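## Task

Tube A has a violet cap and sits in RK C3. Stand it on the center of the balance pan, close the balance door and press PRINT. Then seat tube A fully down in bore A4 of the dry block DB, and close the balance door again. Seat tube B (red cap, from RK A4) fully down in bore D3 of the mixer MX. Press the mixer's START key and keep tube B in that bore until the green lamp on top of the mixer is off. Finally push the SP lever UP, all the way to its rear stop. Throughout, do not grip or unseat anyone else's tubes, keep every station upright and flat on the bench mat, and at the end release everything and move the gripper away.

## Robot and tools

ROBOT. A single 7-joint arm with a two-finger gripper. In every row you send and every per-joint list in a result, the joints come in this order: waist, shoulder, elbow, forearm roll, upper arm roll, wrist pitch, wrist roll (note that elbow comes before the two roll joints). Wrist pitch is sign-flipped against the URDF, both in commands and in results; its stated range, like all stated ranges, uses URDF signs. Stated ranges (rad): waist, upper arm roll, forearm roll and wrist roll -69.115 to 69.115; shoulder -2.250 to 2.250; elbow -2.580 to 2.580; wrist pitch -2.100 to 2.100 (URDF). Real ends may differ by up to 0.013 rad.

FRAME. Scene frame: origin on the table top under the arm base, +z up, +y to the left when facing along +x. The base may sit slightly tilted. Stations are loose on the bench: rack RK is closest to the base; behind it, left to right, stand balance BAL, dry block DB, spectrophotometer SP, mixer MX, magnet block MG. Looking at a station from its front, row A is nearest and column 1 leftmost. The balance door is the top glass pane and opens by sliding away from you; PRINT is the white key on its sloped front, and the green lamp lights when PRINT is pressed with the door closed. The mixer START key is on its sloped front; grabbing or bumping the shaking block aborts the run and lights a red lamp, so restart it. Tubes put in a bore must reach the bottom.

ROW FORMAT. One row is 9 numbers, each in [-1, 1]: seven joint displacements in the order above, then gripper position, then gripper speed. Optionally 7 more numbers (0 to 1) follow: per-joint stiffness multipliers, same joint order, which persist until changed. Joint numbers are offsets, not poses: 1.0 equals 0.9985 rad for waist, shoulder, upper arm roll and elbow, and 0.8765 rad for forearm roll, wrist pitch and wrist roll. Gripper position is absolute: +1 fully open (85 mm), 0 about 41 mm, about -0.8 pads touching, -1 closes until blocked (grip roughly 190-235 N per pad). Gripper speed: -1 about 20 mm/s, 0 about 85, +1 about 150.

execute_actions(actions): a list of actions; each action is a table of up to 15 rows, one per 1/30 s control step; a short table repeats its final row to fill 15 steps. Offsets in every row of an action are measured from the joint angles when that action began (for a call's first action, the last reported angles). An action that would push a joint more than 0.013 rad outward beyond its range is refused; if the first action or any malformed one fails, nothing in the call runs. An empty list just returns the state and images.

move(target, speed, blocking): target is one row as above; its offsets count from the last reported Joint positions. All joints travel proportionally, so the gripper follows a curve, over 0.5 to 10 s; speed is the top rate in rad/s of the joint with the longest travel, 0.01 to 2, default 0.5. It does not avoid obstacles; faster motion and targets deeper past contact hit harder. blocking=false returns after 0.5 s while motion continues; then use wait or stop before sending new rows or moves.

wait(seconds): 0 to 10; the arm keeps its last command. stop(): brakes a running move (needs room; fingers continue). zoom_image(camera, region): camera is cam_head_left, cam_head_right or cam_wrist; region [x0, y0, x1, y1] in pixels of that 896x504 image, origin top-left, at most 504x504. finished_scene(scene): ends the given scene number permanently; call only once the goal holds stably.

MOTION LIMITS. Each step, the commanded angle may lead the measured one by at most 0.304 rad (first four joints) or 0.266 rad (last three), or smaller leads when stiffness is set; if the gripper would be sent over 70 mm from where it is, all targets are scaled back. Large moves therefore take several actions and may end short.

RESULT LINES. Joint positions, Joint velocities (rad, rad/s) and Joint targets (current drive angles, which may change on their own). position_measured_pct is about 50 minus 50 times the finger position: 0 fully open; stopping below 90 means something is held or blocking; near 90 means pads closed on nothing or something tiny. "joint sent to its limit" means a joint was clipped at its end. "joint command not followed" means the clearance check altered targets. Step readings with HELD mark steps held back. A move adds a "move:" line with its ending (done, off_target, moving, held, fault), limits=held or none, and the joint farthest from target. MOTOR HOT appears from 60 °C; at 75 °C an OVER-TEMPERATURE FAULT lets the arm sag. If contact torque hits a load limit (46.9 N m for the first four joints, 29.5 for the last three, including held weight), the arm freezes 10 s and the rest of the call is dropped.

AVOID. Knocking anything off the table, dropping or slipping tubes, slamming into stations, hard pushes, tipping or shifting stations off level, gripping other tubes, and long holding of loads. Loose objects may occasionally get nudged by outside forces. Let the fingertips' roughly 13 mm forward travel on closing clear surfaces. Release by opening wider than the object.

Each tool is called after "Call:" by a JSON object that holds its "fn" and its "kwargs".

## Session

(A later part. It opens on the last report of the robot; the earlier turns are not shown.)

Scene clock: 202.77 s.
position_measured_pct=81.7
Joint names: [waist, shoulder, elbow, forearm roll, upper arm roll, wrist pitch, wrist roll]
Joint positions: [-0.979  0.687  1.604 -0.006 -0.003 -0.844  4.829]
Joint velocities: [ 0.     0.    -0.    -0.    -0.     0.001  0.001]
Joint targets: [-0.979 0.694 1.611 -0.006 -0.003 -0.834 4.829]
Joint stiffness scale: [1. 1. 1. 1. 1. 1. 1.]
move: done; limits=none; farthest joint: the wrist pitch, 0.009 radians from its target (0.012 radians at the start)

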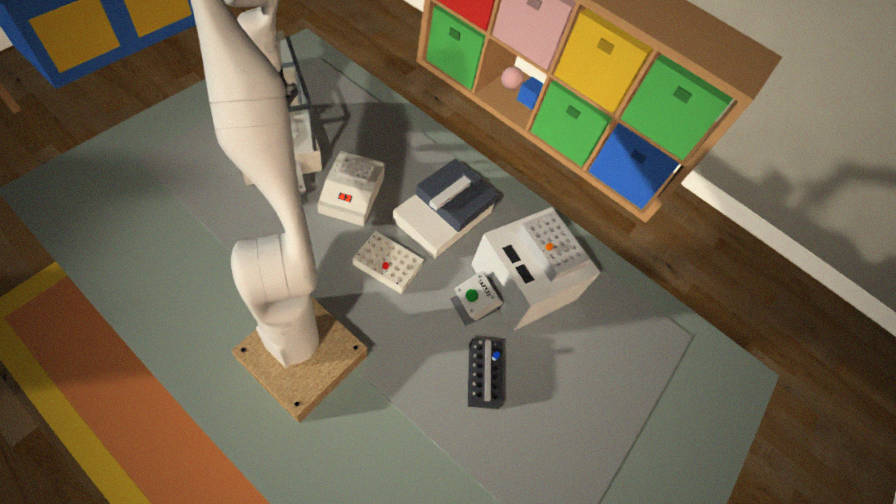

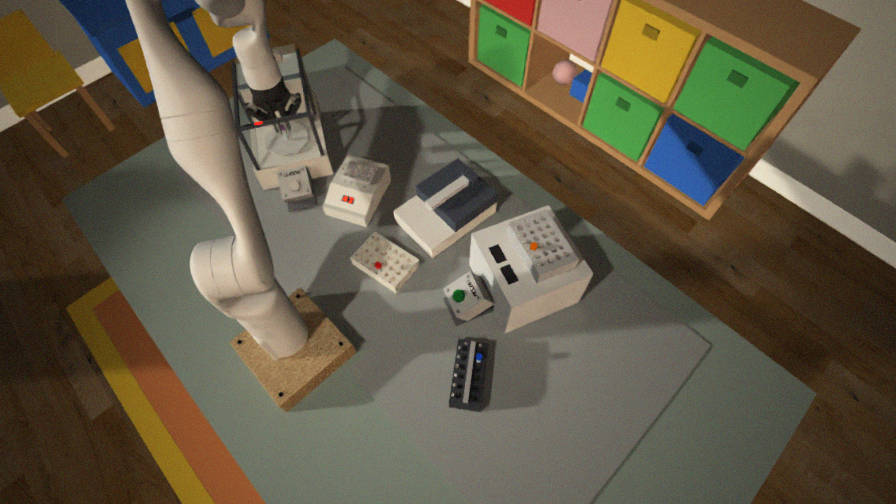

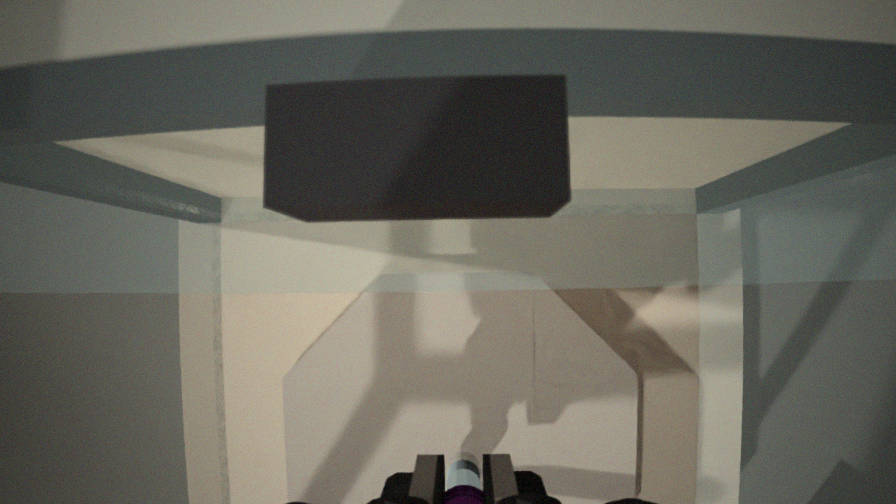

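Call:
{"fn": "move", "kwargs": {"target": [0,0,0,0,0,0,0,-0.72,-0.5]}}

Call:
{"fn": "move", "kwargs": {"target": [0,0,0,0,0,0,0,-0.35,-0.8]}}

Call:
{"fn": "move", "kwargs": {"target": [0,-0.2,-0.262,0,0,-0.53,0,-0.35,-0.8], "speed": 0.2}}

Scene clock: 206.67 s.
position_measured_pct=81.7
Joint names: [waist, shoulder, elbow, forearm roll, upper arm roll, wrist pitch, wrist roll]
Joint positions: [-0.979  0.687  1.604 -0.006 -0.003 -0.844  4.829]
Joint velocities: [ 0.    -0.     0.001 -0.001 -0.     0.002  0.   ]
Joint targets: [-0.979 0.687 1.604 -0.006 -0.003 -0.844 4.829]
Joint stiffness scale: [1. 1. 1. 1. 1. 1. 1.]
move: done; limits=none; farthest joint: the waist, 0.000 radians from its target (0.000 radians at the start)

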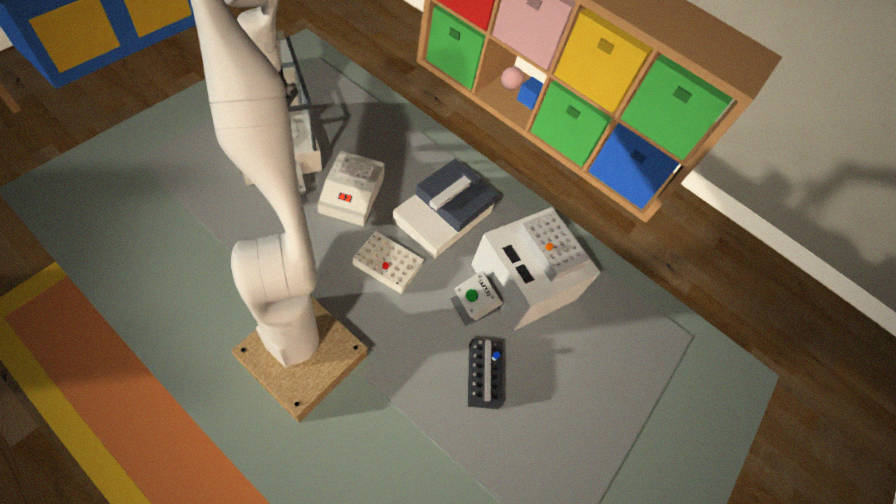

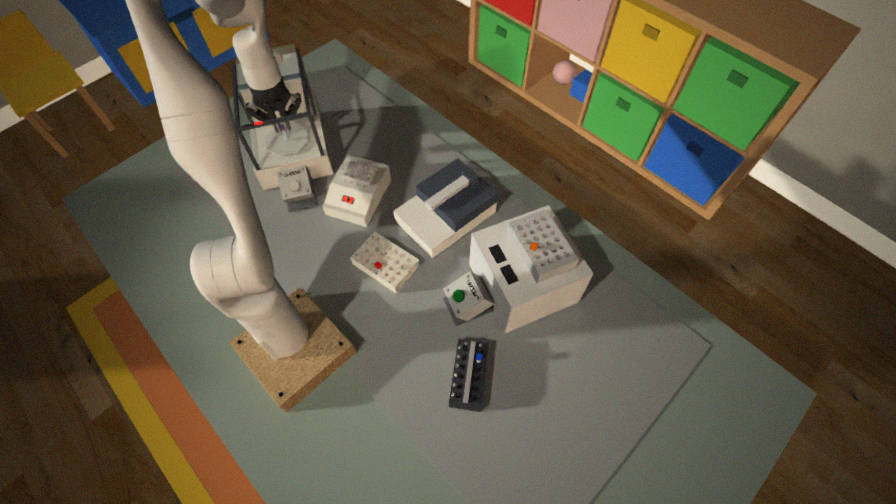

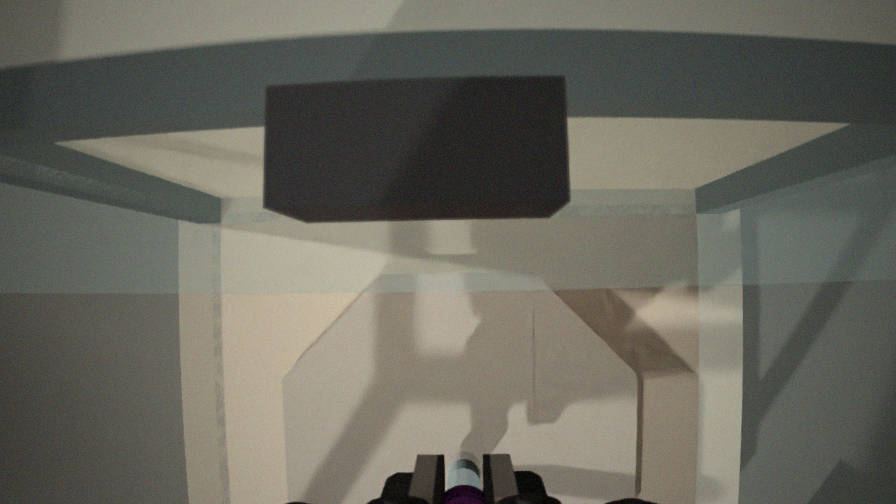

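Scene clock: 207.40 s.
position_measured_pct=67.5
Joint names: [waist, shoulder, elbow, forearm roll, upper arm roll, wrist pitch, wrist roll]
Joint positions: [-0.979  0.687  1.604 -0.006 -0.003 -0.844  4.829]
Joint velocities: [-0.001  0.001  0.    -0.001 -0.     0.     0.   ]
Joint targets: [-0.979 0.687 1.604 -0.006 -0.003 -0.844 4.829]
Joint stiffness scale: [1. 1. 1. 1. 1. 1. 1.]
move: done; limits=none; farthest joint: the waist, 0.000 radians from its target (0.000 radians at the start)

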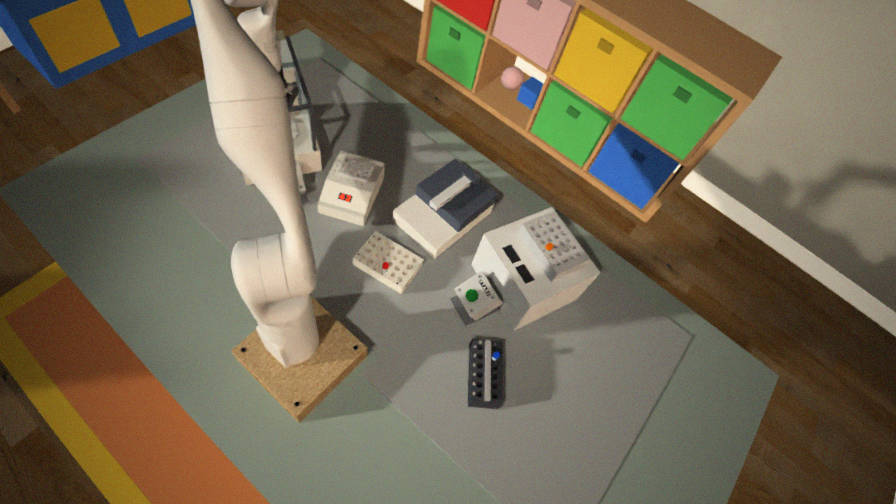

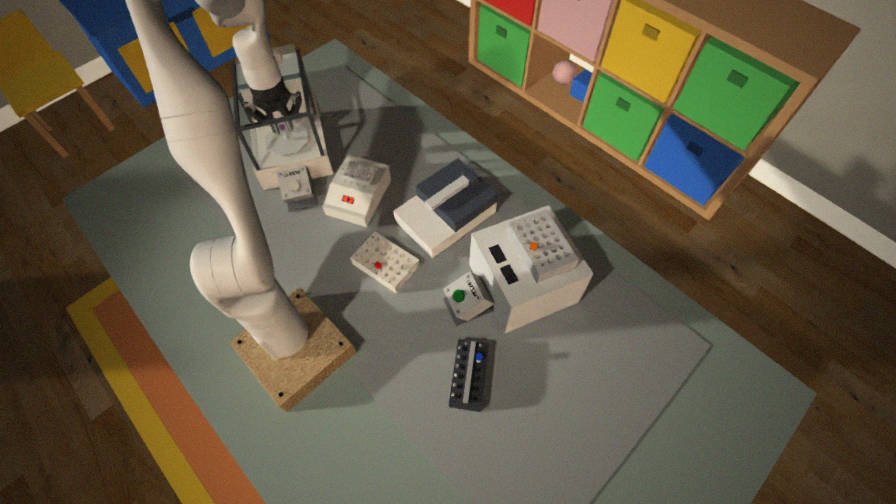

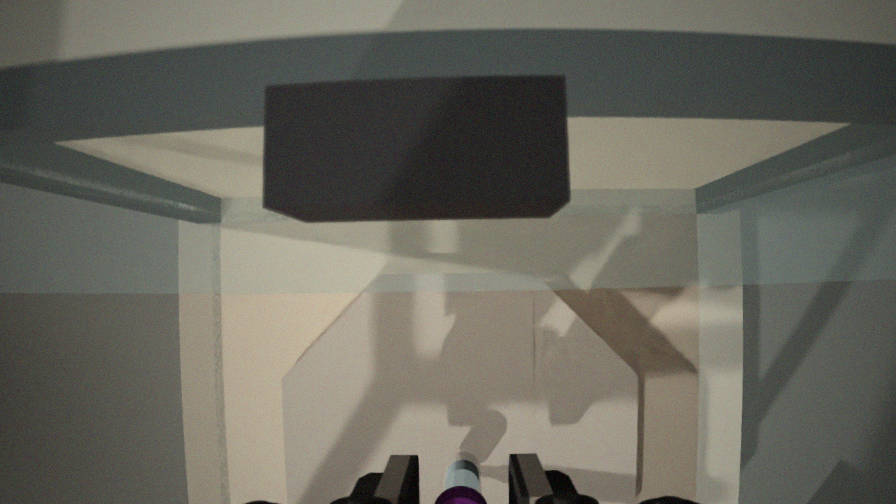

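Scene clock: 210.13 s.
position_measured_pct=67.5
Joint names: [waist, shoulder, elbow, forearm roll, upper arm roll, wrist pitch, wrist roll]
Joint positions: [-0.979  0.489  1.348 -0.006 -0.003 -1.303  4.829]
Joint velocities: [-0.    -0.002 -0.    -0.     0.    -0.001 -0.   ]
Joint targets: [-0.979 0.487 1.343 -0.006 -0.003 -1.308 4.829]
Joint stiffness scale: [1. 1. 1. 1. 1. 1. 1.]
move: done; limits=none; farthest joint: the elbow, 0.005 radians from its target (0.262 radians at the start)

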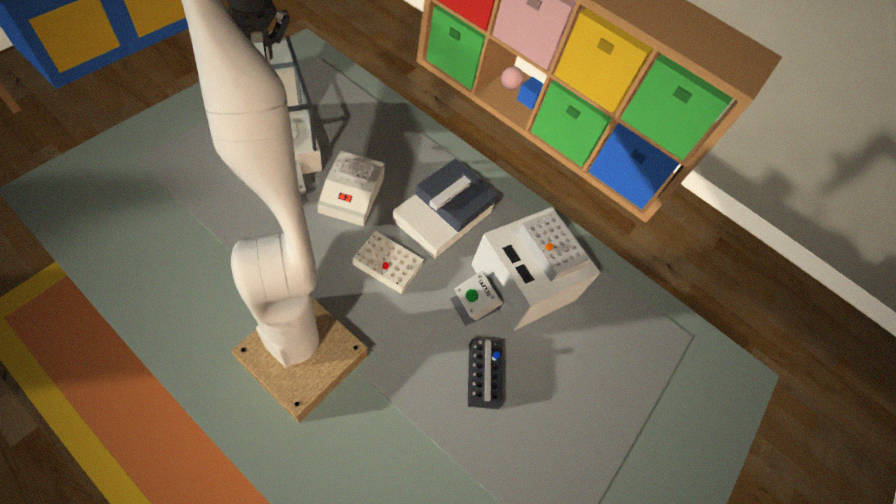

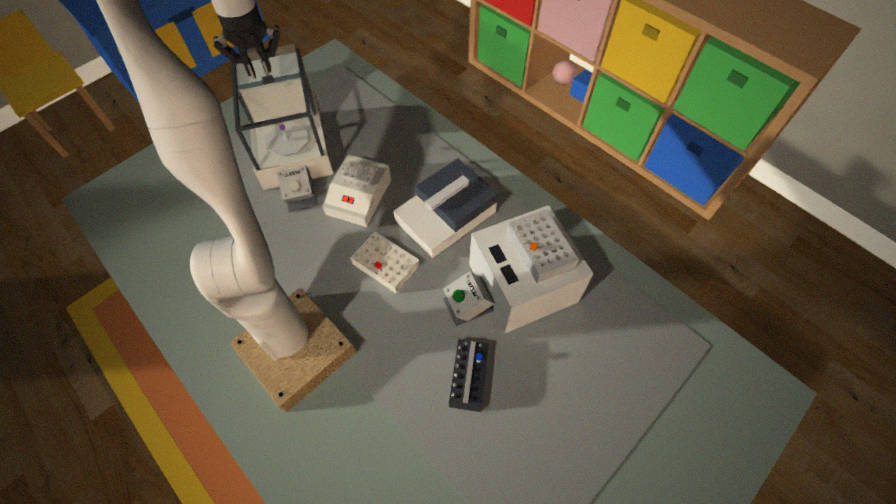

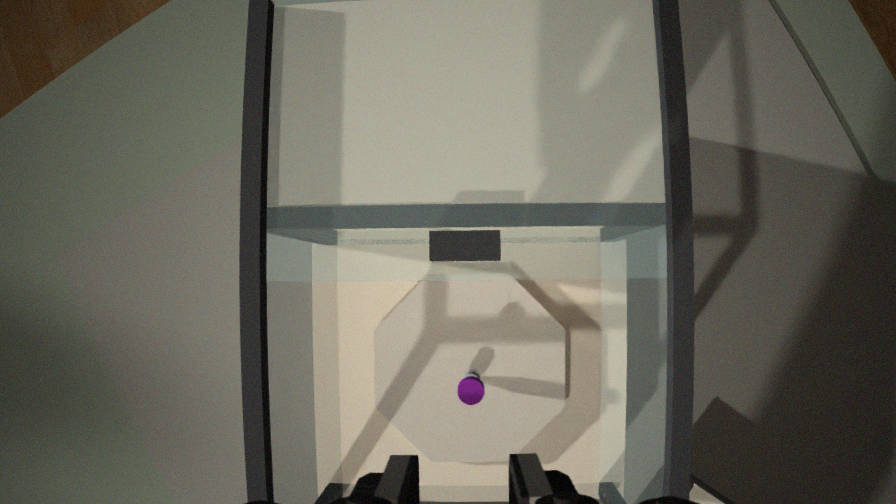

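Call:
{"fn": "move", "kwargs": {"target": [-0.015,0.203,-0.134,0,0,0.095,-0.02,0.1,0], "speed": 0.15}}

Call:
{"fn": "move", "kwargs": {"target": [0,0,0,0,0,0,0,-0.45,0]}}

Call:
{"fn": "move", "kwargs": {"target": [0.014,-0.143,0.272,0,0,0.145,0.018,-0.45,0], "speed": 0.12}}

Scene clock: 216.40 s.
position_measured_pct=45.2
Joint names: [waist, shoulder, elbow, forearm roll, upper arm roll, wrist pitch, wrist roll]
Joint positions: [-0.991  0.69   1.219 -0.006 -0.003 -1.225  4.82 ]
Joint velocities: [ 0.     0.004 -0.002 -0.    -0.     0.001  0.001]
Joint targets: [-0.994 0.692 1.214 -0.006 -0.003 -1.220 4.811]
Joint stiffness scale: [1. 1. 1. 1. 1. 1. 1.]
move: done; limits=none; farthest joint: the wrist roll, 0.009 radians from its target (0.017 radians at the start)

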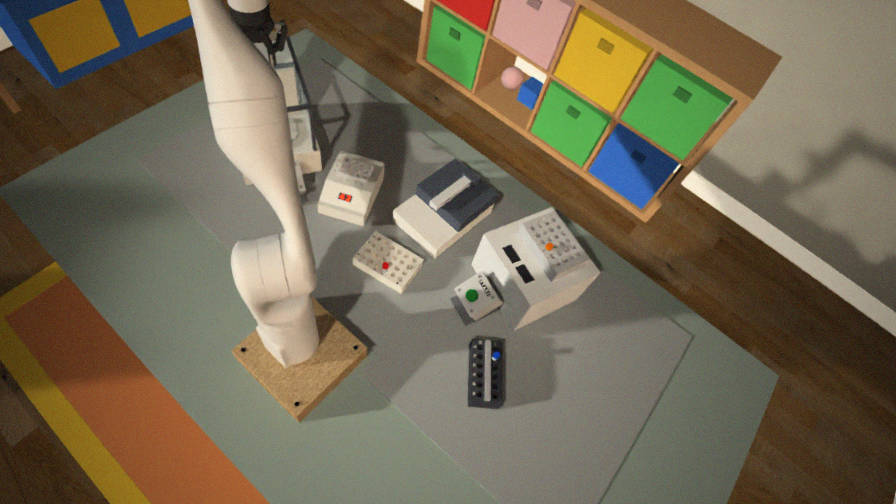

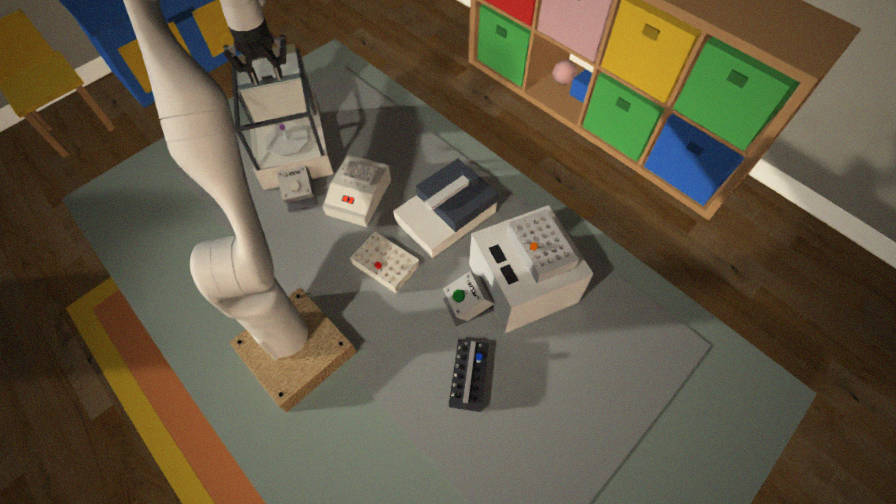

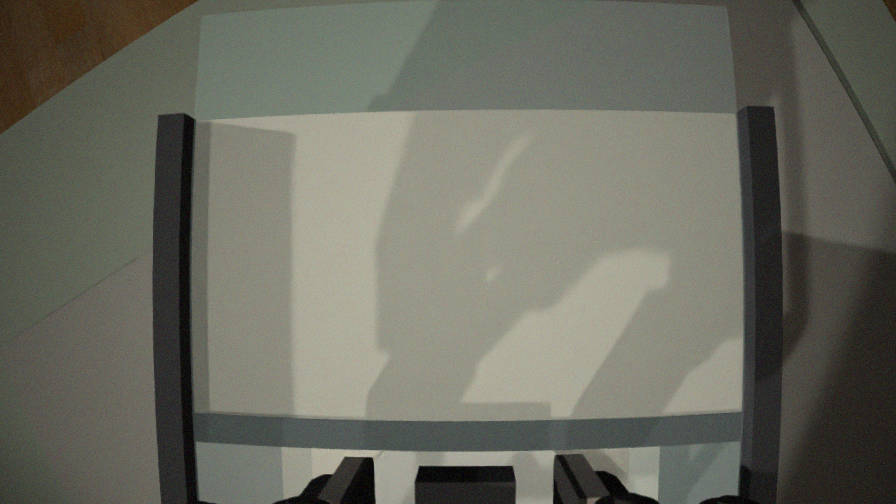

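Scene clock: 216.97 s.
position_measured_pct=68.7
Joint names: [waist, shoulder, elbow, forearm roll, upper arm roll, wrist pitch, wrist roll]
Joint positions: [-0.991  0.69   1.219 -0.006 -0.003 -1.225  4.82 ]
Joint velocities: [ 0.001 -0.001 -0.     0.002 -0.     0.    -0.   ]
Joint targets: [-0.991 0.690 1.219 -0.006 -0.003 -1.225 4.820]
Joint stiffness scale: [1. 1. 1. 1. 1. 1. 1.]
move: done; limits=none; farthest joint: the waist, 0.000 radians from its target (0.000 radians at the start)

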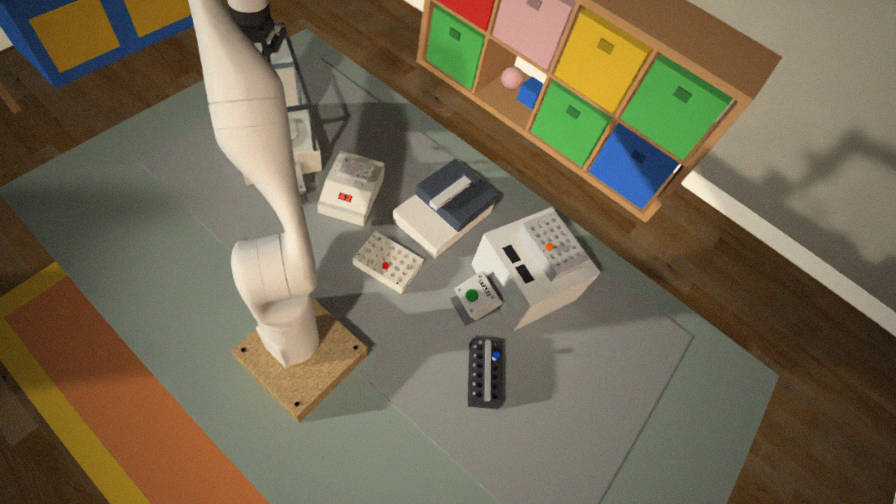

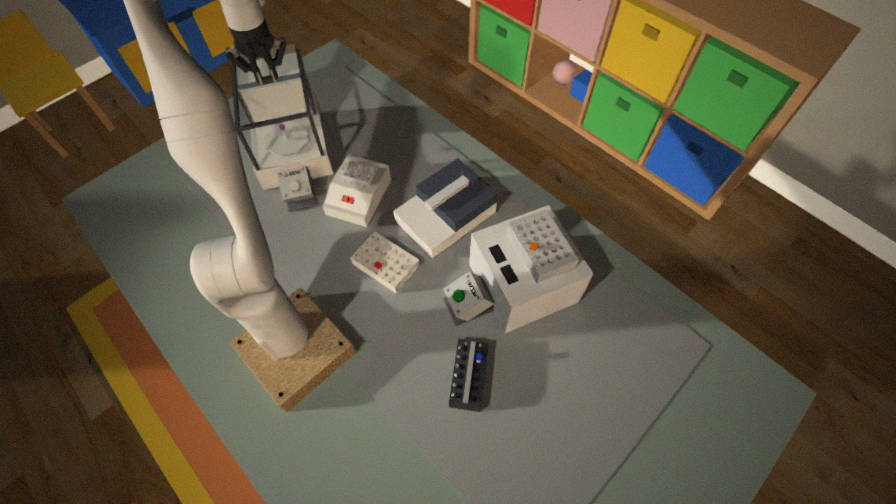

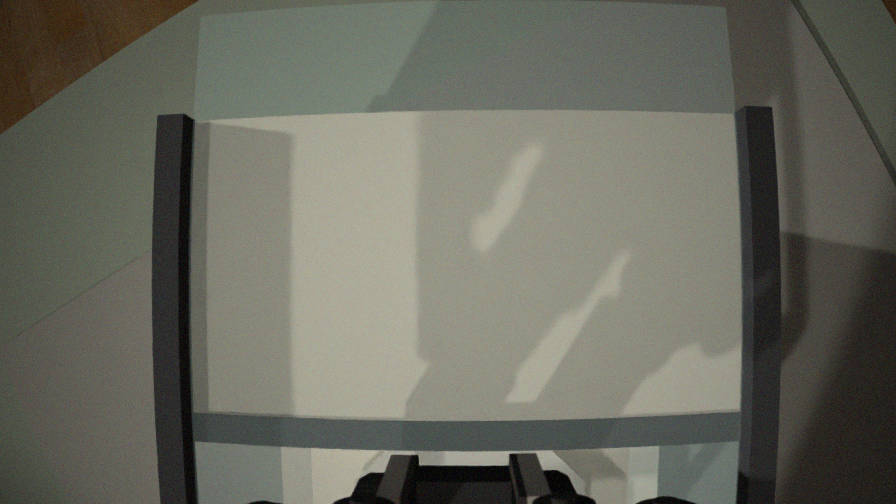

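Scene clock: 219.60 s.
position_measured_pct=68.7
Joint names: [waist, shoulder, elbow, forearm roll, upper arm roll, wrist pitch, wrist roll]
Joint positions: [-0.98   0.548  1.484 -0.006 -0.003 -1.102  4.828]
Joint velocities: [-0.    -0.002  0.002  0.    -0.     0.    -0.   ]
Joint targets: [-0.977 0.547 1.490 -0.006 -0.003 -1.098 4.836]
Joint stiffness scale: [1. 1. 1. 1. 1. 1. 1.]
move: done; limits=none; farthest joint: the wrist roll, 0.008 radians from its target (0.016 radians at the start)

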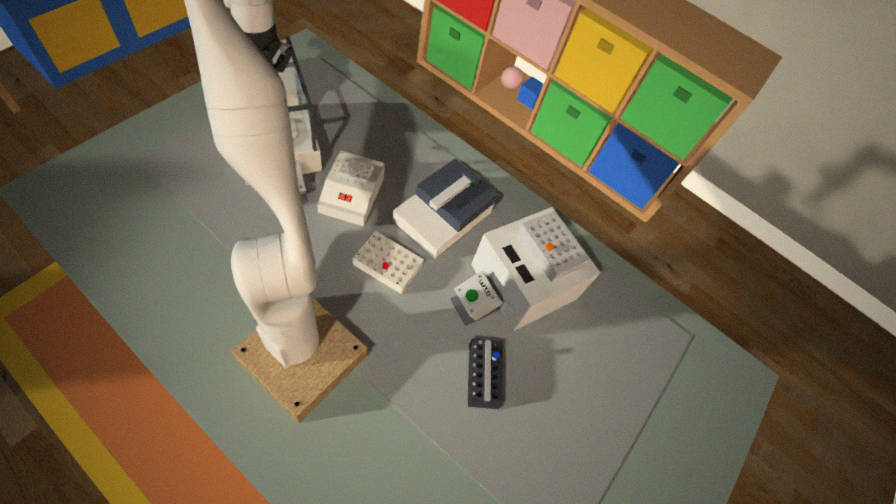

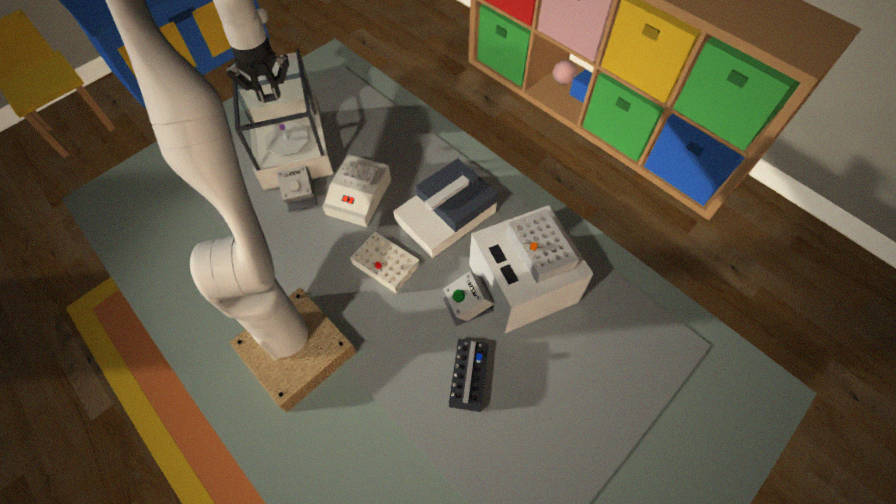

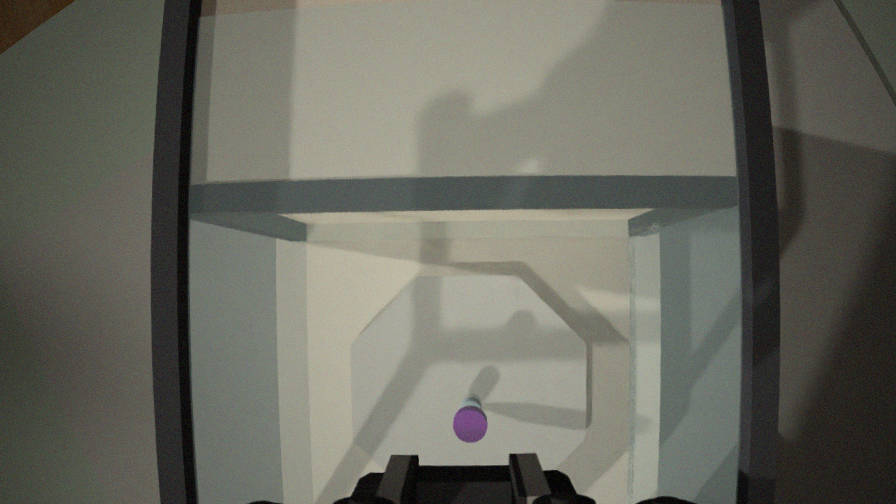

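Call:
{"fn": "move", "kwargs": {"target": [0.015,-0.116,0.211,0,0,0.103,0.018,-0.45,0], "speed": 0.1}}

Call:
{"fn": "move", "kwargs": {"target": [0,0,0,0,0,0,0,0.1,0]}}

Call:
{"fn": "move", "kwargs": {"target": [0,-0.12,0,0,0,-0.137,0,0.1,0], "speed": 0.3}}

Scene clock: 225.87 s.
position_measured_pct=68.7
Joint names: [waist, shoulder, elbow, forearm roll, upper arm roll, wrist pitch, wrist roll]
Joint positions: [-0.969  0.433  1.687 -0.006 -0.003 -1.013  4.836]
Joint velocities: [ 0.    -0.     0.002 -0.001 -0.     0.001  0.   ]
Joint targets: [-0.965 0.433 1.695 -0.006 -0.003 -1.012 4.844]
Joint stiffness scale: [1. 1. 1. 1. 1. 1. 1.]
move: done; limits=none; farthest joint: the wrist roll, 0.008 radians from its target (0.016 radians at the start)

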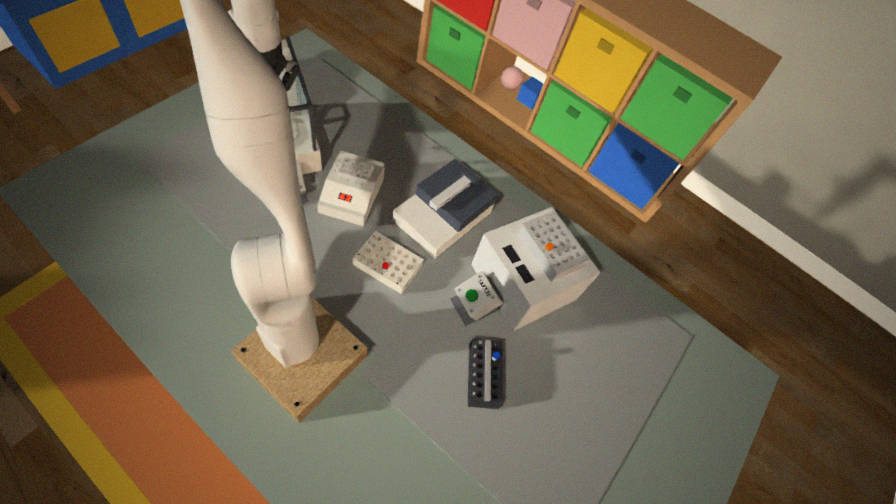

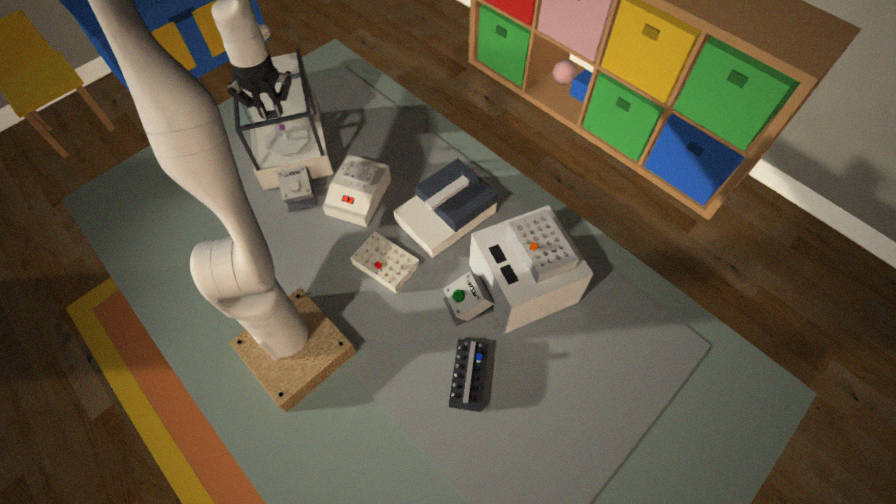

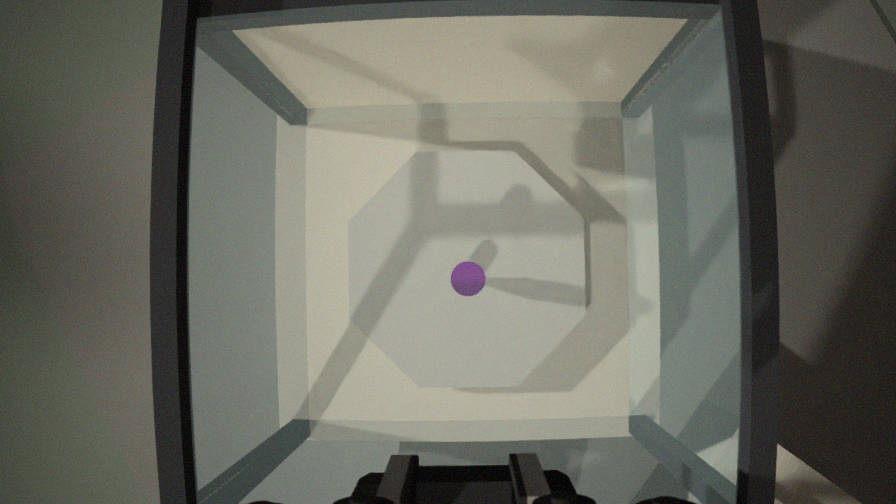

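Scene clock: 226.50 s.
position_measured_pct=45.2
Joint names: [waist, shoulder, elbow, forearm roll, upper arm roll, wrist pitch, wrist roll]
Joint positions: [-0.969  0.433  1.687 -0.006 -0.003 -1.013  4.836]
Joint velocities: [ 0.     0.    -0.    -0.     0.    -0.001 -0.   ]
Joint targets: [-0.969 0.433 1.687 -0.006 -0.003 -1.013 4.836]
Joint stiffness scale: [1. 1. 1. 1. 1. 1. 1.]
move: done; limits=none; farthest joint: the waist, 0.000 radians from its target (0.000 radians at the start)

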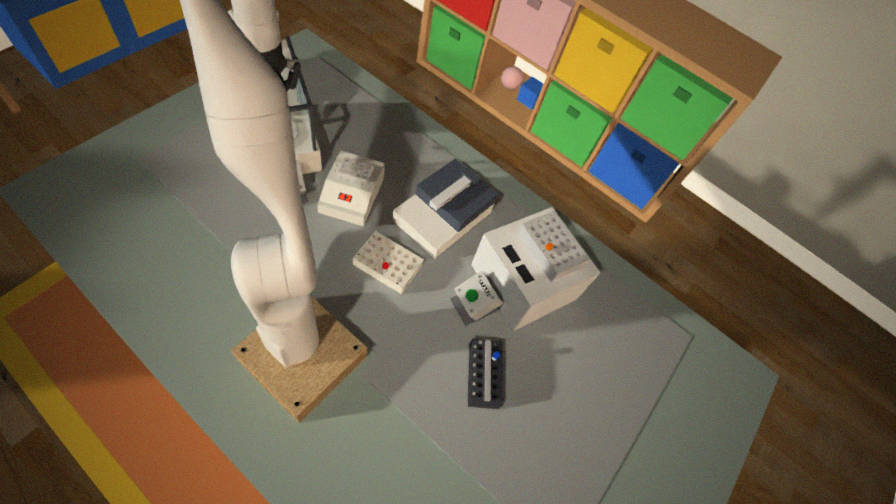

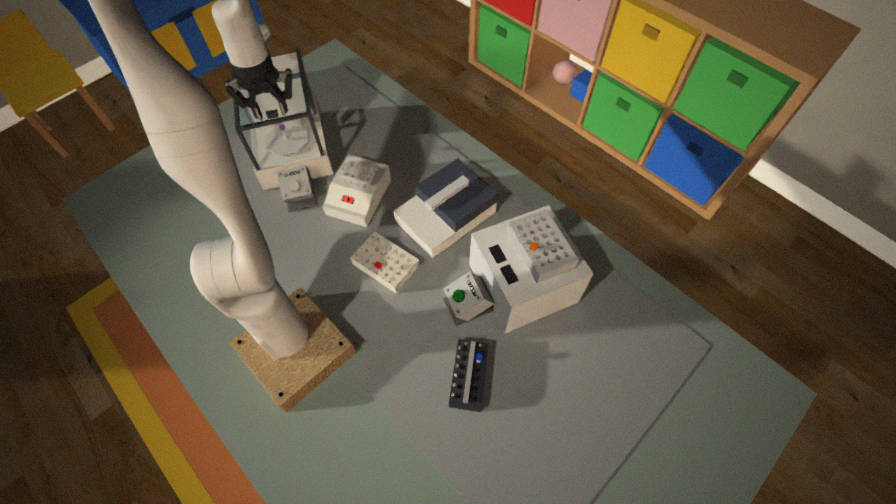

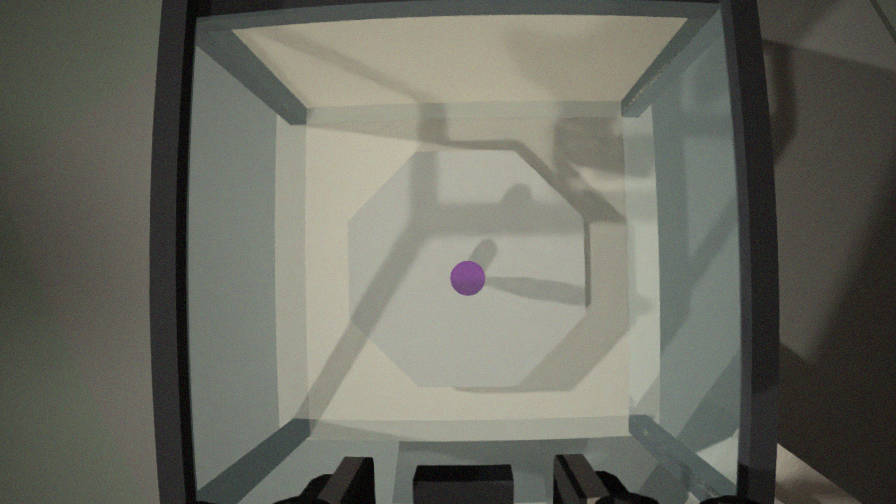

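Scene clock: 227.47 s.
position_measured_pct=45.2
Joint names: [waist, shoulder, elbow, forearm roll, upper arm roll, wrist pitch, wrist roll]
Joint positions: [-0.969  0.316  1.687 -0.006 -0.003 -1.128  4.836]
Joint velocities: [ 0.001 -0.003  0.    -0.     0.    -0.     0.   ]
Joint targets: [-0.969 0.314 1.687 -0.006 -0.003 -1.134 4.836]
Joint stiffness scale: [1. 1. 1. 1. 1. 1. 1.]
move: done; limits=none; farthest joint: the wrist pitch, 0.005 radians from its target (0.120 radians at the start)

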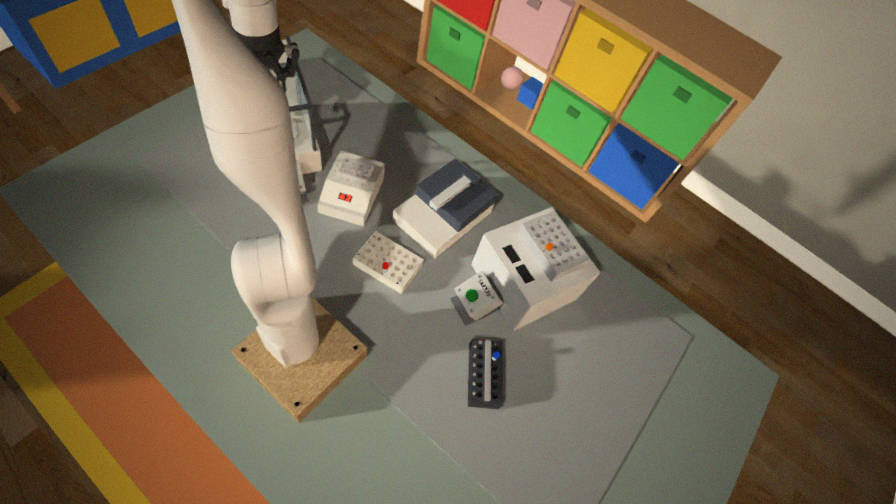

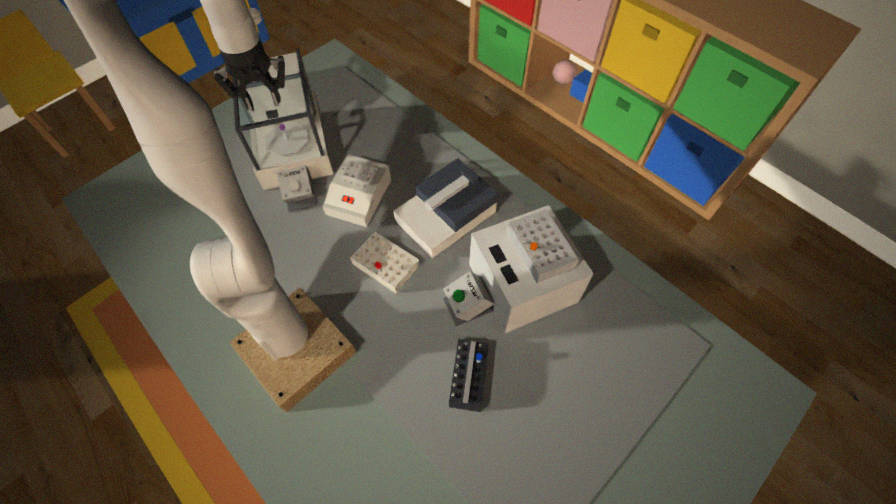

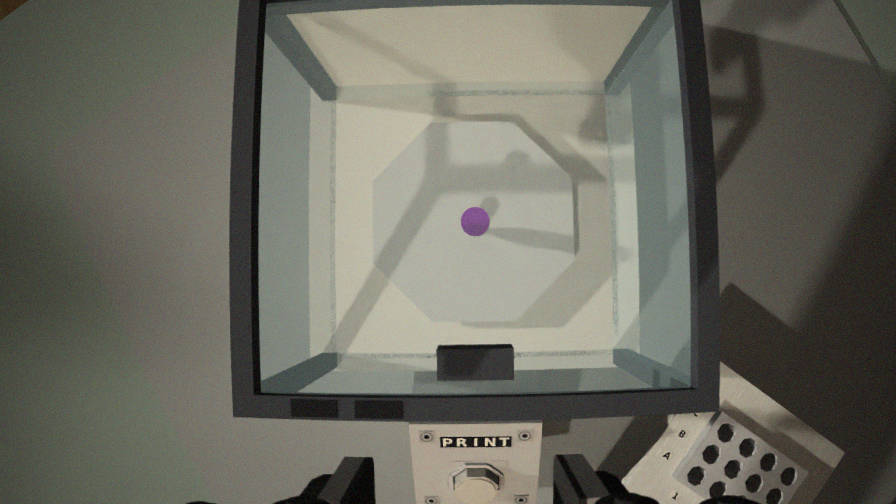

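Call:
{"fn": "move", "kwargs": {"target": [0.034,-0.038,0.317,0,0,0.31,0.045,-1,0], "speed": 0.3}}

Scene clock: 235.83 s.
position_measured_pct=91.7
Joint names: [waist, shoulder, elbow, forearm roll, upper arm roll, wrist pitch, wrist roll]
Joint positions: [-0.938  0.28   1.999 -0.006 -0.003 -0.862  4.867]
Joint velocities: [ 0.    -0.001  0.001 -0.001 -0.     0.     0.001]
Joint targets: [-0.935 0.278 2.004 -0.006 -0.003 -0.857 4.876]
Joint stiffness scale: [1. 1. 1. 1. 1. 1. 1.]
move: done; limits=none; farthest joint: the wrist roll, 0.009 radians from its target (0.039 radians at the start)

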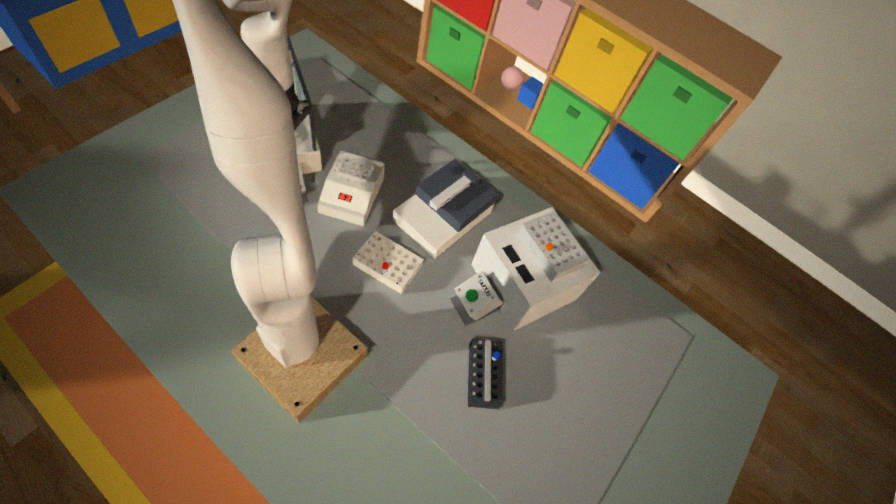

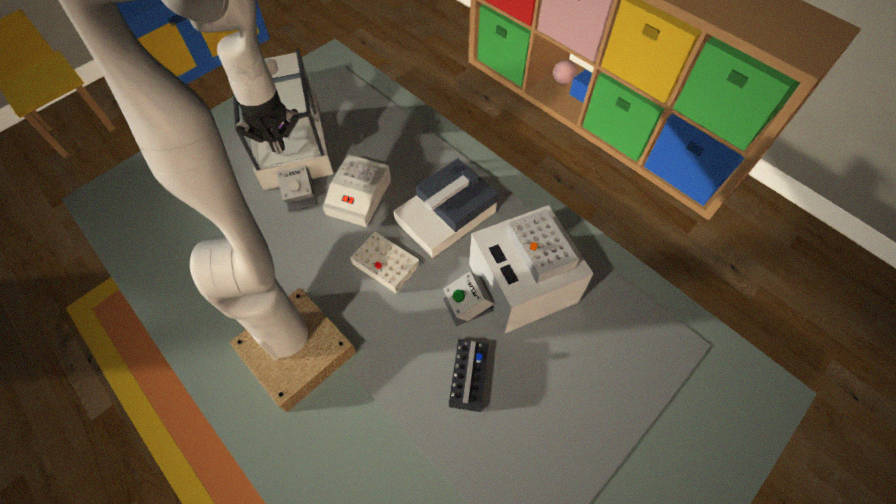

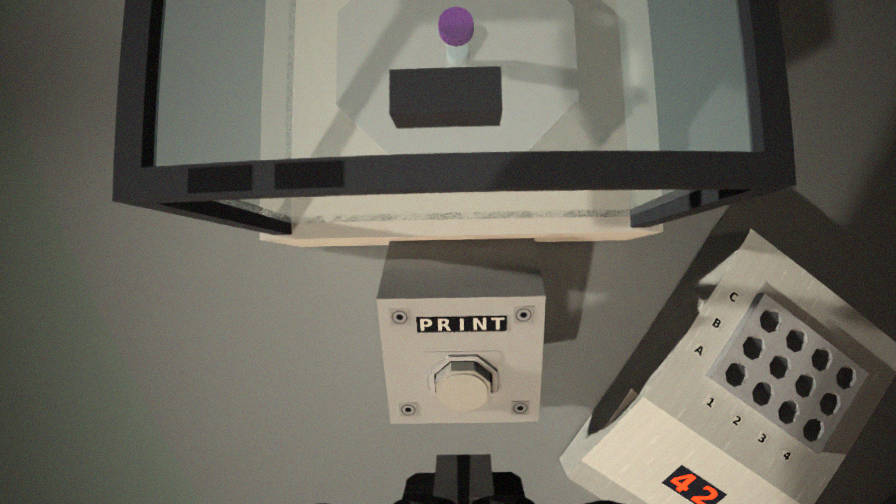

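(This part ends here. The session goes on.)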